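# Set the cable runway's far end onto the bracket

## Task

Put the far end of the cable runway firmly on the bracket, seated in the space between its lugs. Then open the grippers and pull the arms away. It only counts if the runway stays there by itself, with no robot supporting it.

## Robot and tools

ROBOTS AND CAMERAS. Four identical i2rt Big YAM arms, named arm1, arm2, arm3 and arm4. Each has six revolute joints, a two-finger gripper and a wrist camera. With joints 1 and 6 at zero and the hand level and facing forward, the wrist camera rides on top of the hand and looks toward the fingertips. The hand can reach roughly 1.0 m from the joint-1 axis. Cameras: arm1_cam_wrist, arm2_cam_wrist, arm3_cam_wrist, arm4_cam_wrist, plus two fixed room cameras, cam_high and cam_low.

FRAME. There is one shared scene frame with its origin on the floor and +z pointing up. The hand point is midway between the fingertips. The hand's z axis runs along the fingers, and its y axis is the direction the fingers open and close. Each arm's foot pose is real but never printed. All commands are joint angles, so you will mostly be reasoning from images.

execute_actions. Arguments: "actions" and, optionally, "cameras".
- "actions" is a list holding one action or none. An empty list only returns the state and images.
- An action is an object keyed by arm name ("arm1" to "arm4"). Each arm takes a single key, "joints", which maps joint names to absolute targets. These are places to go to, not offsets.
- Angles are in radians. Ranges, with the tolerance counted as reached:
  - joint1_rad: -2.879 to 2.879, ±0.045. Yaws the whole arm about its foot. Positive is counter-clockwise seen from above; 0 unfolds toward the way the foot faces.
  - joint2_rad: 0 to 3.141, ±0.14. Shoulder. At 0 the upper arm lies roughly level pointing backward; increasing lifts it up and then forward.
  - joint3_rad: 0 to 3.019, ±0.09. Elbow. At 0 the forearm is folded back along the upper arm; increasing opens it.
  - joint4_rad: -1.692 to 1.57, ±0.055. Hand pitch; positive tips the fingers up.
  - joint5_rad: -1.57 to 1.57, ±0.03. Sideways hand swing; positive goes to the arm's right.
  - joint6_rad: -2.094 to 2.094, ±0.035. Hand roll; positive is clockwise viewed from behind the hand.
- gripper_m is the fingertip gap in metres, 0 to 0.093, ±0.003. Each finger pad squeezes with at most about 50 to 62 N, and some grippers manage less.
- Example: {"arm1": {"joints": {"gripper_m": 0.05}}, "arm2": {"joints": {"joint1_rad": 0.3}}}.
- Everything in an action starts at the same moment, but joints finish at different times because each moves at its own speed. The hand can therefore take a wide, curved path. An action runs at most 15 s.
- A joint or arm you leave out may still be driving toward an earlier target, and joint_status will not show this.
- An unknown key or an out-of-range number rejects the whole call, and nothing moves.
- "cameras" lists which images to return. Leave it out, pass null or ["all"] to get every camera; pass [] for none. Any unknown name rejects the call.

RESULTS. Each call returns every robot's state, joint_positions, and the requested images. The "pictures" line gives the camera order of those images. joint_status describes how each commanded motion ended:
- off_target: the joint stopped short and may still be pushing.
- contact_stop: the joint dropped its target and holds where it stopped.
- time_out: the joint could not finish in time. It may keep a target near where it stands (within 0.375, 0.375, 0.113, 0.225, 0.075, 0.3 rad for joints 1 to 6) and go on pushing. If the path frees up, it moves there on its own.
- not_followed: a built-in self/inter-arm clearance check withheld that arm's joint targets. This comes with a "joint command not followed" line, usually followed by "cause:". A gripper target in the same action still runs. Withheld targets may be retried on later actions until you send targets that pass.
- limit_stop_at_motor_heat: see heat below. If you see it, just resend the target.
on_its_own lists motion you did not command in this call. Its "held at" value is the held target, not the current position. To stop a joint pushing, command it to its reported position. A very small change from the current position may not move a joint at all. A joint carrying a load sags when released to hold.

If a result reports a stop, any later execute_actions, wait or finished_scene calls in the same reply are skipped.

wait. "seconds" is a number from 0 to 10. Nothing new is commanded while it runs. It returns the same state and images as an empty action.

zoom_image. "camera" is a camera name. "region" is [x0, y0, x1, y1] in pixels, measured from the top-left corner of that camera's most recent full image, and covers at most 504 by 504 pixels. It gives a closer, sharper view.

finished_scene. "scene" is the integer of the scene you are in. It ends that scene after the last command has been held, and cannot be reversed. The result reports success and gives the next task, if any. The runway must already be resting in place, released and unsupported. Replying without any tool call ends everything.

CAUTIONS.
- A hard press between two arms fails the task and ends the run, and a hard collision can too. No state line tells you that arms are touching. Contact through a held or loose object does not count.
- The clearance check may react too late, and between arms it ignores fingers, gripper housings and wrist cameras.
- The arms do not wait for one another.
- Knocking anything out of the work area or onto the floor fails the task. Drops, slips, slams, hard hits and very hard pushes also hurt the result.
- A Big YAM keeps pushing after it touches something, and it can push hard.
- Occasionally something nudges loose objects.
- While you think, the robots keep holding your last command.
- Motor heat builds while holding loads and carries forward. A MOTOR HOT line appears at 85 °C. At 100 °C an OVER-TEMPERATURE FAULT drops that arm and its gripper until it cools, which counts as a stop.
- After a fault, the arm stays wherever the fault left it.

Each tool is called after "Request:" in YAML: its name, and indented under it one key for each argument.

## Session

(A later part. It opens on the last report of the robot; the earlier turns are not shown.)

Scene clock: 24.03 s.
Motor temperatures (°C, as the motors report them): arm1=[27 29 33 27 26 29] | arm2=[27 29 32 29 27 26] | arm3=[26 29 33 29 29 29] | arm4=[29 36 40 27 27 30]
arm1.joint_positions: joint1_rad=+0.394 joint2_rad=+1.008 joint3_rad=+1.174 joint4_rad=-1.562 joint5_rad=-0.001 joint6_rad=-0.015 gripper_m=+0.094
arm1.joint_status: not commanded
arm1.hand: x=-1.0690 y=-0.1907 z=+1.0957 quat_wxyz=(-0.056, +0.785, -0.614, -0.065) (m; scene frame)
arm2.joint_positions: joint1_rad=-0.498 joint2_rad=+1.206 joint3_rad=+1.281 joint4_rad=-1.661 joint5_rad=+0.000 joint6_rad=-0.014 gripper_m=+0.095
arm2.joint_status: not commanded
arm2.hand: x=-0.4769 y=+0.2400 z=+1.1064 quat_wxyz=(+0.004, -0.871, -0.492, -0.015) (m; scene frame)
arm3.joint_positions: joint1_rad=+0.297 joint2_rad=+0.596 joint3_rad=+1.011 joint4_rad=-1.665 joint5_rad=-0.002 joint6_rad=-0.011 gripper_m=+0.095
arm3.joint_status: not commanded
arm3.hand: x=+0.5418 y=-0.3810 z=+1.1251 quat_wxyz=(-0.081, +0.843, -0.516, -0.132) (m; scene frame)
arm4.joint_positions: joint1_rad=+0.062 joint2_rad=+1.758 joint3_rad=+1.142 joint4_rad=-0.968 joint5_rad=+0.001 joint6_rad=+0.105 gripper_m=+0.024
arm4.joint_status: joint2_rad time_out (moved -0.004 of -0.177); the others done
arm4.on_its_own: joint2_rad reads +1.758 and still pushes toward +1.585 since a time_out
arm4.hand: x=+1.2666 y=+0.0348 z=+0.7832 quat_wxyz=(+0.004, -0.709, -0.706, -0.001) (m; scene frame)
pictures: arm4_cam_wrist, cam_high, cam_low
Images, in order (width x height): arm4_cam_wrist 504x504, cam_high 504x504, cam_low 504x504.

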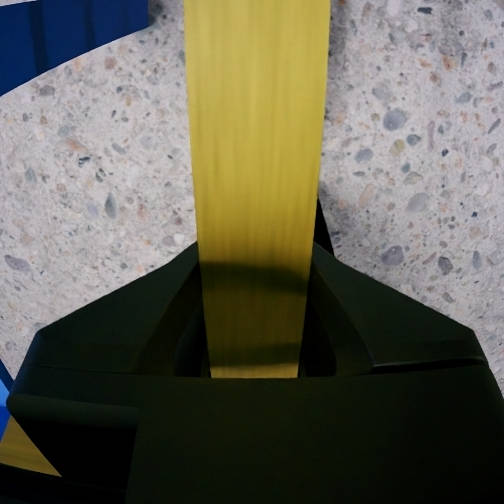

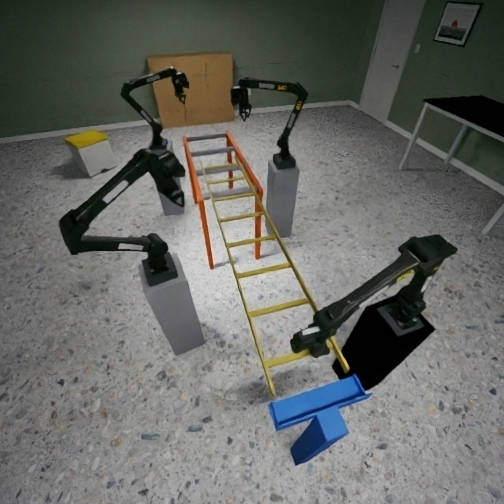

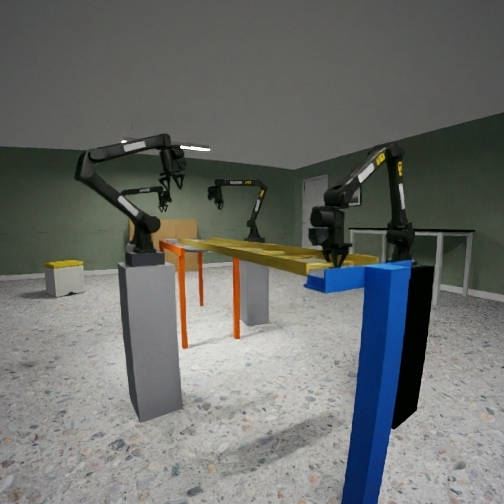

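Request:
execute_actions:
  actions:
    - {"arm4":{"joints":{"joint1_rad":0.18,"joint2_rad":1.55,"joint3_rad":1.28,"joint4_rad":-1.0,"joint6_rad":0.215}}}
  cameras: ["cam_low","cam_high"]

Request:
zoom_image:
  camera: "cam_high"
  region: [240, 320, 400, 450]

Request:
zoom_image:
  camera: "cam_low"
  region: [270, 230, 420, 310]

Scene clock: 26.43 s.
Motor temperatures (°C, as the motors report them): arm1=[27 29 33 27 26 29] | arm2=[27 29 32 29 27 26] | arm3=[26 29 33 29 29 29] | arm4=[29 37 42 27 27 30]
arm1.joint_positions: joint1_rad=+0.394 joint2_rad=+1.008 joint3_rad=+1.174 joint4_rad=-1.562 joint5_rad=-0.001 joint6_rad=-0.015 gripper_m=+0.094
arm1.joint_status: not commanded
arm1.hand: x=-1.0690 y=-0.1907 z=+1.0957 quat_wxyz=(-0.056, +0.785, -0.614, -0.065) (m; scene frame)
arm2.joint_positions: joint1_rad=-0.498 joint2_rad=+1.206 joint3_rad=+1.281 joint4_rad=-1.661 joint5_rad=+0.000 joint6_rad=-0.014 gripper_m=+0.095
arm2.joint_status: not commanded
arm2.hand: x=-0.4769 y=+0.2400 z=+1.1064 quat_wxyz=(+0.004, -0.871, -0.492, -0.015) (m; scene frame)
arm3.joint_positions: joint1_rad=+0.297 joint2_rad=+0.596 joint3_rad=+1.011 joint4_rad=-1.665 joint5_rad=-0.002 joint6_rad=-0.011 gripper_m=+0.095
arm3.joint_status: not commanded
arm3.hand: x=+0.5418 y=-0.3810 z=+1.1251 quat_wxyz=(-0.081, +0.843, -0.516, -0.132) (m; scene frame)
arm4.joint_positions: joint1_rad=+0.183 joint2_rad=+1.734 joint3_rad=+1.142 joint4_rad=-0.983 joint5_rad=-0.002 joint6_rad=+0.222 gripper_m=+0.024
arm4.joint_status: joint2_rad time_out (moved -0.023 of -0.208); joint3_rad time_out (moved +0.000 of +0.138); the others done
arm4.on_its_own: joint2_rad reads +1.734 and still pushes toward +1.550 since a time_out; joint3_rad reads +1.142 and still pushes toward +1.255 since a time_out
arm4.hand: x=+1.3231 y=+0.0454 z=+0.7935 quat_wxyz=(+0.000, -0.707, -0.707, +0.000) (m; scene frame)
pictures: cam_high, cam_low
Images, in order (width x height): cam_high 504x504, cam_low 504x504.

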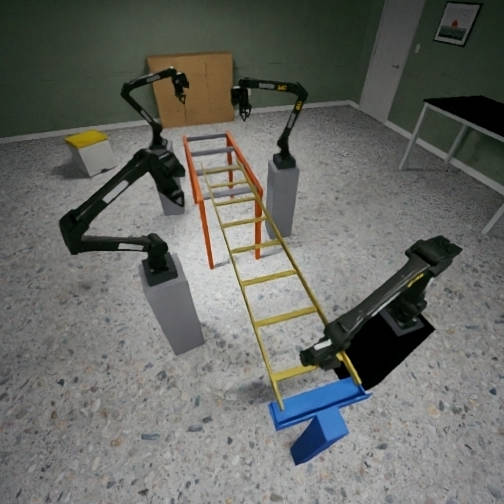

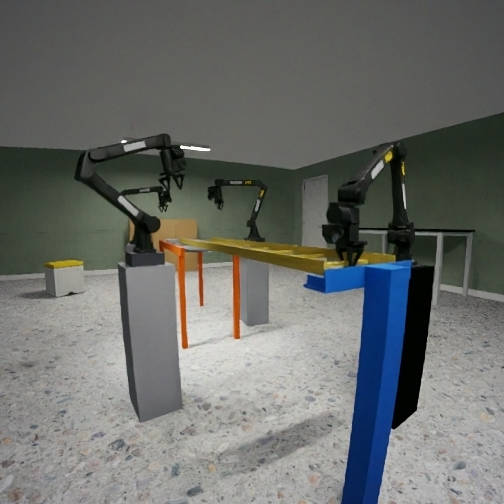

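Region (240, 320, 400, 450) of cam_high's 504x504 image, scaled by 3.150, with more detail than that image has; it fills the top 410 rows of this view, and the rest is white.

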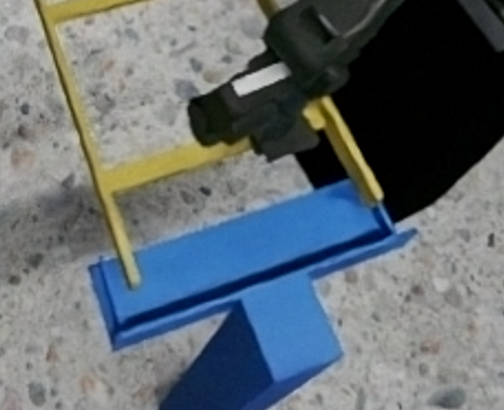

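Region (270, 230, 420, 310) of cam_low's 504x504 image, scaled by 3.360, with more detail than that image has; it fills the top 269 rows of this view, and the rest is white.

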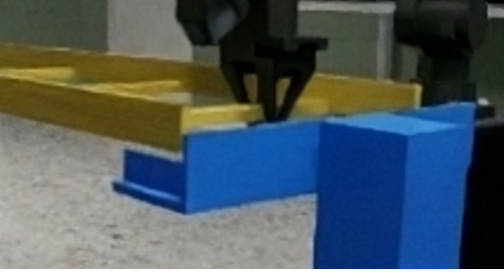

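Request:
execute_actions:
  actions:
    - {"arm4":{"joints":{"joint1_rad":0.24,"joint2_rad":1.58,"joint4_rad":-0.85,"joint6_rad":0.28}}}
  cameras: ["cam_low","cam_high"]

Request:
zoom_image:
  camera: "cam_high"
  region: [240, 320, 400, 450]

Request:
zoom_image:
  camera: "cam_low"
  region: [270, 230, 420, 310]

Scene clock: 28.60 s.
Motor temperatures (°C, as the motors report them): arm1=[27 29 33 27 26 29] | arm2=[27 29 33 29 27 26] | arm3=[26 29 33 29 29 29] | arm4=[29 38 44 27 27 30]
arm1.joint_positions: joint1_rad=+0.394 joint2_rad=+1.008 joint3_rad=+1.174 joint4_rad=-1.562 joint5_rad=-0.001 joint6_rad=-0.015 gripper_m=+0.094
arm1.joint_status: not commanded
arm1.hand: x=-1.0690 y=-0.1907 z=+1.0957 quat_wxyz=(-0.056, +0.785, -0.614, -0.065) (m; scene frame)
arm2.joint_positions: joint1_rad=-0.498 joint2_rad=+1.206 joint3_rad=+1.281 joint4_rad=-1.661 joint5_rad=+0.000 joint6_rad=-0.014 gripper_m=+0.095
arm2.joint_status: not commanded
arm2.hand: x=-0.4769 y=+0.2400 z=+1.1064 quat_wxyz=(+0.004, -0.871, -0.492, -0.015) (m; scene frame)
arm3.joint_positions: joint1_rad=+0.297 joint2_rad=+0.596 joint3_rad=+1.011 joint4_rad=-1.665 joint5_rad=-0.002 joint6_rad=-0.011 gripper_m=+0.095
arm3.joint_status: not commanded
arm3.hand: x=+0.5418 y=-0.3810 z=+1.1251 quat_wxyz=(-0.081, +0.843, -0.516, -0.132) (m; scene frame)
arm4.joint_positions: joint1_rad=+0.245 joint2_rad=+1.757 joint3_rad=+1.142 joint4_rad=-0.907 joint5_rad=-0.003 joint6_rad=+0.286 gripper_m=+0.024
arm4.joint_status: joint2_rad time_out (moved +0.022 of -0.154); joint4_rad time_out (moved +0.076 of +0.133); the others done
arm4.on_its_own: joint2_rad reads +1.757 and still pushes toward +1.580 since a time_out; joint3_rad reads +1.142 and still pushes toward +1.255 since a time_out; joint4_rad reads -0.907 and still pushes toward -0.850 since a time_out
arm4.hand: x=+1.3557 y=+0.0369 z=+0.7837 quat_wxyz=(-0.024, -0.707, -0.706, +0.013) (m; scene frame)
pictures: cam_high, cam_low
Images, in order (width x height): cam_high 504x504, cam_low 504x504.

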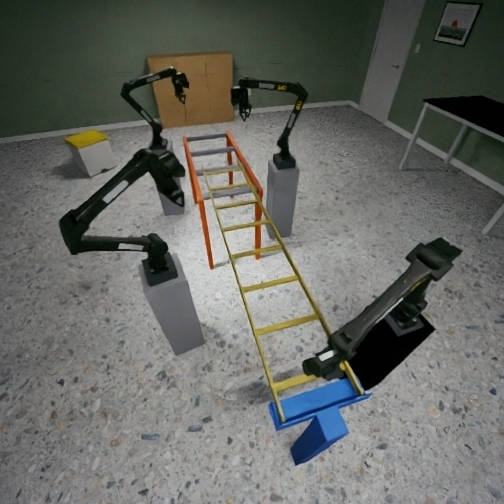

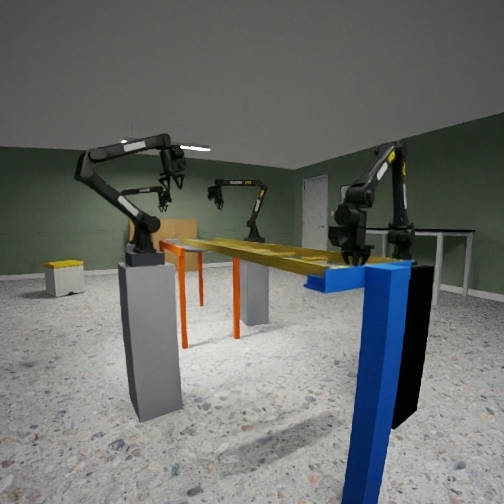

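Region (240, 320, 400, 450) of cam_high's 504x504 image, scaled by 3.150, with more detail than that image has; it fills the top 410 rows of this view, and the rest is white.

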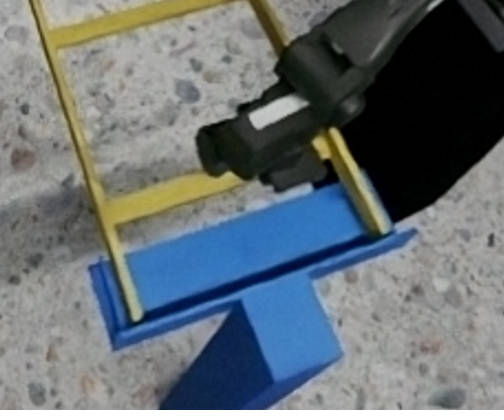

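Region (270, 230, 420, 310) of cam_low's 504x504 image, scaled by 3.360, with more detail than that image has; it fills the top 269 rows of this view, and the rest is white.

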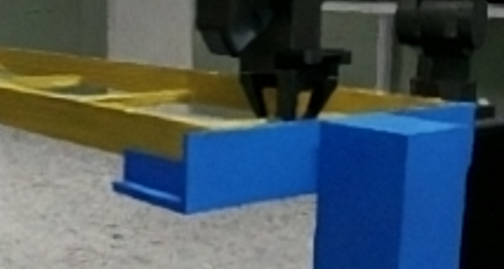

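Lower.

Request:
execute_actions:
  actions:
    - {"arm4":{"joints":{"joint2_rad":1.68,"joint4_rad":-0.82}}}
  cameras: ["cam_low","cam_high"]

Request:
zoom_image:
  camera: "cam_high"
  region: [240, 320, 400, 450]

Request:
zoom_image:
  camera: "cam_low"
  region: [270, 230, 420, 310]

Scene clock: 30.60 s.
Motor temperatures (°C, as the motors report them): arm1=[27 29 33 27 26 29] | arm2=[27 29 33 29 27 26] | arm3=[26 29 33 29 29 29] | arm4=[29 38 46 27 27 30]
arm1.joint_positions: joint1_rad=+0.394 joint2_rad=+1.008 joint3_rad=+1.174 joint4_rad=-1.562 joint5_rad=-0.001 joint6_rad=-0.015 gripper_m=+0.094
arm1.joint_status: not commanded
arm1.hand: x=-1.0690 y=-0.1907 z=+1.0957 quat_wxyz=(-0.056, +0.785, -0.614, -0.065) (m; scene frame)
arm2.joint_positions: joint1_rad=-0.498 joint2_rad=+1.206 joint3_rad=+1.281 joint4_rad=-1.661 joint5_rad=+0.000 joint6_rad=-0.014 gripper_m=+0.095
arm2.joint_status: not commanded
arm2.hand: x=-0.4769 y=+0.2400 z=+1.1064 quat_wxyz=(+0.004, -0.871, -0.492, -0.015) (m; scene frame)
arm3.joint_positions: joint1_rad=+0.297 joint2_rad=+0.596 joint3_rad=+1.011 joint4_rad=-1.665 joint5_rad=-0.002 joint6_rad=-0.011 gripper_m=+0.095
arm3.joint_status: not commanded
arm3.hand: x=+0.5418 y=-0.3810 z=+1.1251 quat_wxyz=(-0.081, +0.843, -0.516, -0.132) (m; scene frame)
arm4.joint_positions: joint1_rad=+0.245 joint2_rad=+1.793 joint3_rad=+1.142 joint4_rad=-0.876 joint5_rad=-0.002 joint6_rad=+0.289 gripper_m=+0.024
arm4.joint_status: joint4_rad time_out (moved +0.031 of +0.087); the others done
arm4.on_its_own: joint3_rad reads +1.142 and still pushes toward +1.255 since a time_out; joint4_rad reads -0.876 and still pushes toward -0.820 since a time_out
arm4.hand: x=+1.3564 y=+0.0334 z=+0.7671 quat_wxyz=(-0.021, -0.709, -0.705, +0.012) (m; scene frame)
pictures: cam_high, cam_low
Images, in order (width x height): cam_high 504x504, cam_low 504x504.

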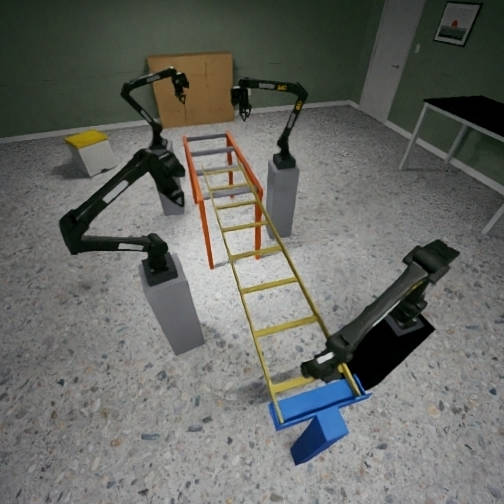

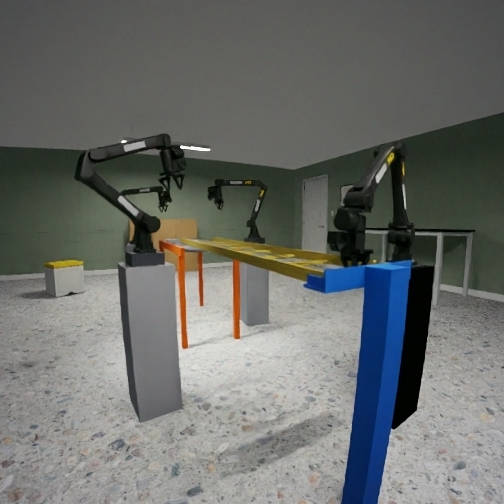

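Region (240, 320, 400, 450) of cam_high's 504x504 image, scaled by 3.150, with more detail than that image has; it fills the top 410 rows of this view, and the rest is white.

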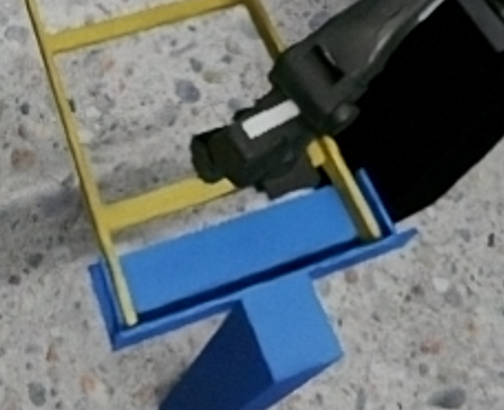

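Region (270, 230, 420, 310) of cam_low's 504x504 image, scaled by 3.360, with more detail than that image has; it fills the top 269 rows of this view, and the rest is white.

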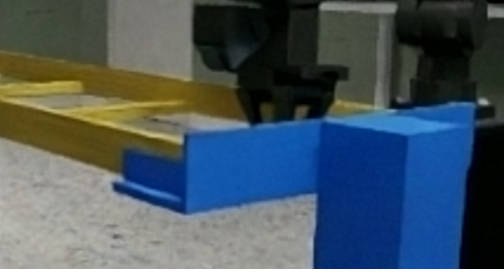

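Request:
execute_actions:
  actions:
    - {"arm4":{"joints":{"joint2_rad":1.79,"joint3_rad":1.16,"joint4_rad":-0.876}}}
  cameras: []

Request:
execute_actions:
  actions:
    - {"arm4":{"joints":{"gripper_m":0.045}}}
  cameras: []

Request:
execute_actions:
  actions:
    - {"arm4":{"joints":{"joint2_rad":1.5,"joint3_rad":1.5,"joint4_rad":-1.4}}}
  cameras: ["cam_low","cam_high","arm4_cam_wrist"]

Scene clock: 31.43 s.
Motor temperatures (°C, as the motors report them): arm1=[27 29 34 27 26 29] | arm2=[27 30 33 29 27 26] | arm3=[26 29 33 29 29 29] | arm4=[29 38 46 27 27 30]
arm1.joint_positions: joint1_rad=+0.394 joint2_rad=+1.008 joint3_rad=+1.174 joint4_rad=-1.562 joint5_rad=-0.001 joint6_rad=-0.015 gripper_m=+0.094
arm1.joint_status: not commanded
arm1.hand: x=-1.0690 y=-0.1907 z=+1.0957 quat_wxyz=(-0.056, +0.785, -0.614, -0.065) (m; scene frame)
arm2.joint_positions: joint1_rad=-0.498 joint2_rad=+1.206 joint3_rad=+1.281 joint4_rad=-1.661 joint5_rad=+0.000 joint6_rad=-0.014 gripper_m=+0.095
arm2.joint_status: not commanded
arm2.hand: x=-0.4769 y=+0.2400 z=+1.1064 quat_wxyz=(+0.004, -0.871, -0.492, -0.015) (m; scene frame)
arm3.joint_positions: joint1_rad=+0.297 joint2_rad=+0.596 joint3_rad=+1.011 joint4_rad=-1.665 joint5_rad=-0.002 joint6_rad=-0.011 gripper_m=+0.095
arm3.joint_status: not commanded
arm3.hand: x=+0.5418 y=-0.3810 z=+1.1251 quat_wxyz=(-0.081, +0.843, -0.516, -0.132) (m; scene frame)
arm4.joint_positions: joint1_rad=+0.245 joint2_rad=+1.798 joint3_rad=+1.142 joint4_rad=-0.881 joint5_rad=-0.002 joint6_rad=+0.289 gripper_m=+0.024
arm4.joint_status: all done
arm4.hand: x=+1.3558 y=+0.0355 z=+0.7645 quat_wxyz=(-0.016, -0.709, -0.705, +0.009) (m; scene frame)
pictures: none
No camera images: the call's "cameras" was empty. Leave "cameras" out to get every camera's image.

Scene clock: 32.07 s.
Motor temperatures (°C, as the motors report them): arm1=[27 29 34 27 26 29] | arm2=[27 30 33 29 27 26] | arm3=[26 29 33 29 29 29] | arm4=[29 38 45 27 27 30]
arm1.joint_positions: joint1_rad=+0.394 joint2_rad=+1.008 joint3_rad=+1.174 joint4_rad=-1.562 joint5_rad=-0.001 joint6_rad=-0.015 gripper_m=+0.094
arm1.joint_status: not commanded
arm1.hand: x=-1.0690 y=-0.1907 z=+1.0957 quat_wxyz=(-0.056, +0.785, -0.614, -0.065) (m; scene frame)
arm2.joint_positions: joint1_rad=-0.498 joint2_rad=+1.206 joint3_rad=+1.281 joint4_rad=-1.661 joint5_rad=+0.000 joint6_rad=-0.014 gripper_m=+0.095
arm2.joint_status: not commanded
arm2.hand: x=-0.4769 y=+0.2400 z=+1.1064 quat_wxyz=(+0.004, -0.871, -0.492, -0.015) (m; scene frame)
arm3.joint_positions: joint1_rad=+0.297 joint2_rad=+0.596 joint3_rad=+1.011 joint4_rad=-1.665 joint5_rad=-0.002 joint6_rad=-0.011 gripper_m=+0.095
arm3.joint_status: not commanded
arm3.hand: x=+0.5418 y=-0.3810 z=+1.1251 quat_wxyz=(-0.081, +0.843, -0.516, -0.132) (m; scene frame)
arm4.joint_positions: joint1_rad=+0.245 joint2_rad=+1.793 joint3_rad=+1.142 joint4_rad=-0.881 joint5_rad=-0.002 joint6_rad=+0.289 gripper_m=+0.045
arm4.joint_status: all done
arm4.hand: x=+1.3560 y=+0.0347 z=+0.7671 quat_wxyz=(-0.019, -0.709, -0.705, +0.011) (m; scene frame)
pictures: none
No camera images: the call's "cameras" was empty. Leave "cameras" out to get every camera's image.

Scene clock: 33.57 s.
Motor temperatures (°C, as the motors report them): arm1=[27 29 34 27 26 29] | arm2=[27 30 33 29 27 26] | arm3=[26 29 33 29 29 29] | arm4=[29 37 45 27 27 30]
arm1.joint_positions: joint1_rad=+0.394 joint2_rad=+1.008 joint3_rad=+1.174 joint4_rad=-1.562 joint5_rad=-0.001 joint6_rad=-0.015 gripper_m=+0.094
arm1.joint_status: not commanded
arm1.hand: x=-1.0690 y=-0.1907 z=+1.0957 quat_wxyz=(-0.056, +0.785, -0.614, -0.065) (m; scene frame)
arm2.joint_positions: joint1_rad=-0.498 joint2_rad=+1.206 joint3_rad=+1.281 joint4_rad=-1.661 joint5_rad=+0.000 joint6_rad=-0.014 gripper_m=+0.095
arm2.joint_status: not commanded
arm2.hand: x=-0.4769 y=+0.2400 z=+1.1064 quat_wxyz=(+0.004, -0.871, -0.492, -0.015) (m; scene frame)
arm3.joint_positions: joint1_rad=+0.297 joint2_rad=+0.596 joint3_rad=+1.011 joint4_rad=-1.665 joint5_rad=-0.002 joint6_rad=-0.011 gripper_m=+0.095
arm3.joint_status: not commanded
arm3.hand: x=+0.5418 y=-0.3810 z=+1.1251 quat_wxyz=(-0.081, +0.843, -0.516, -0.132) (m; scene frame)
arm4.joint_positions: joint1_rad=+0.245 joint2_rad=+1.503 joint3_rad=+1.494 joint4_rad=-1.384 joint5_rad=-0.002 joint6_rad=+0.289 gripper_m=+0.045
arm4.joint_status: all done
arm4.hand: x=+1.3577 y=+0.0315 z=+1.0269 quat_wxyz=(-0.080, -0.706, -0.703, +0.044) (m; scene frame)
pictures: arm4_cam_wrist, cam_high, cam_low
Images, in order (width x height): arm4_cam_wrist 504x504, cam_high 504x504, cam_low 504x504.

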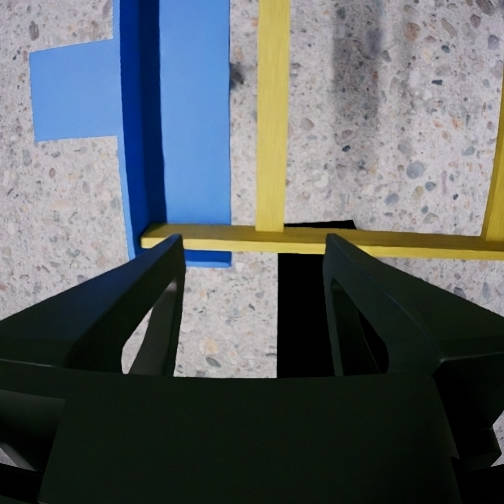

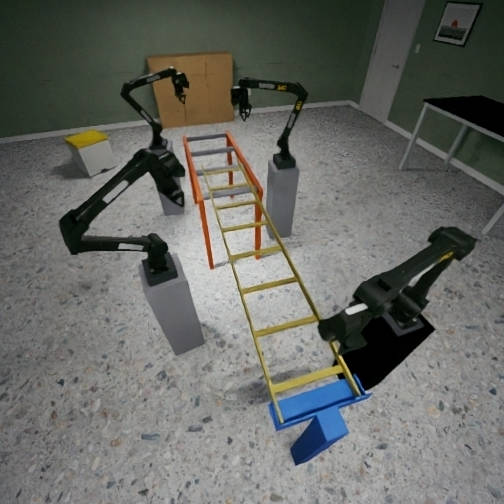

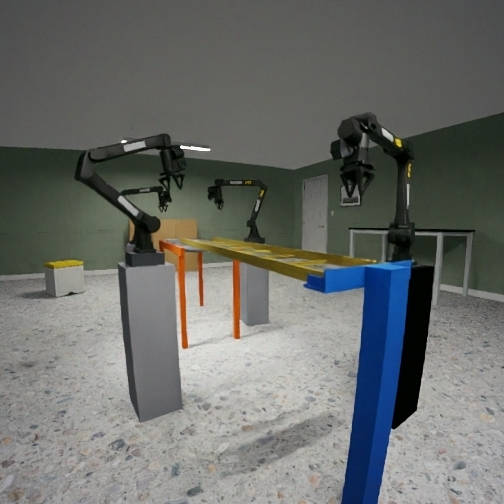

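Request:
finished_scene:
  scene: 1

The scene is finished: the task was done.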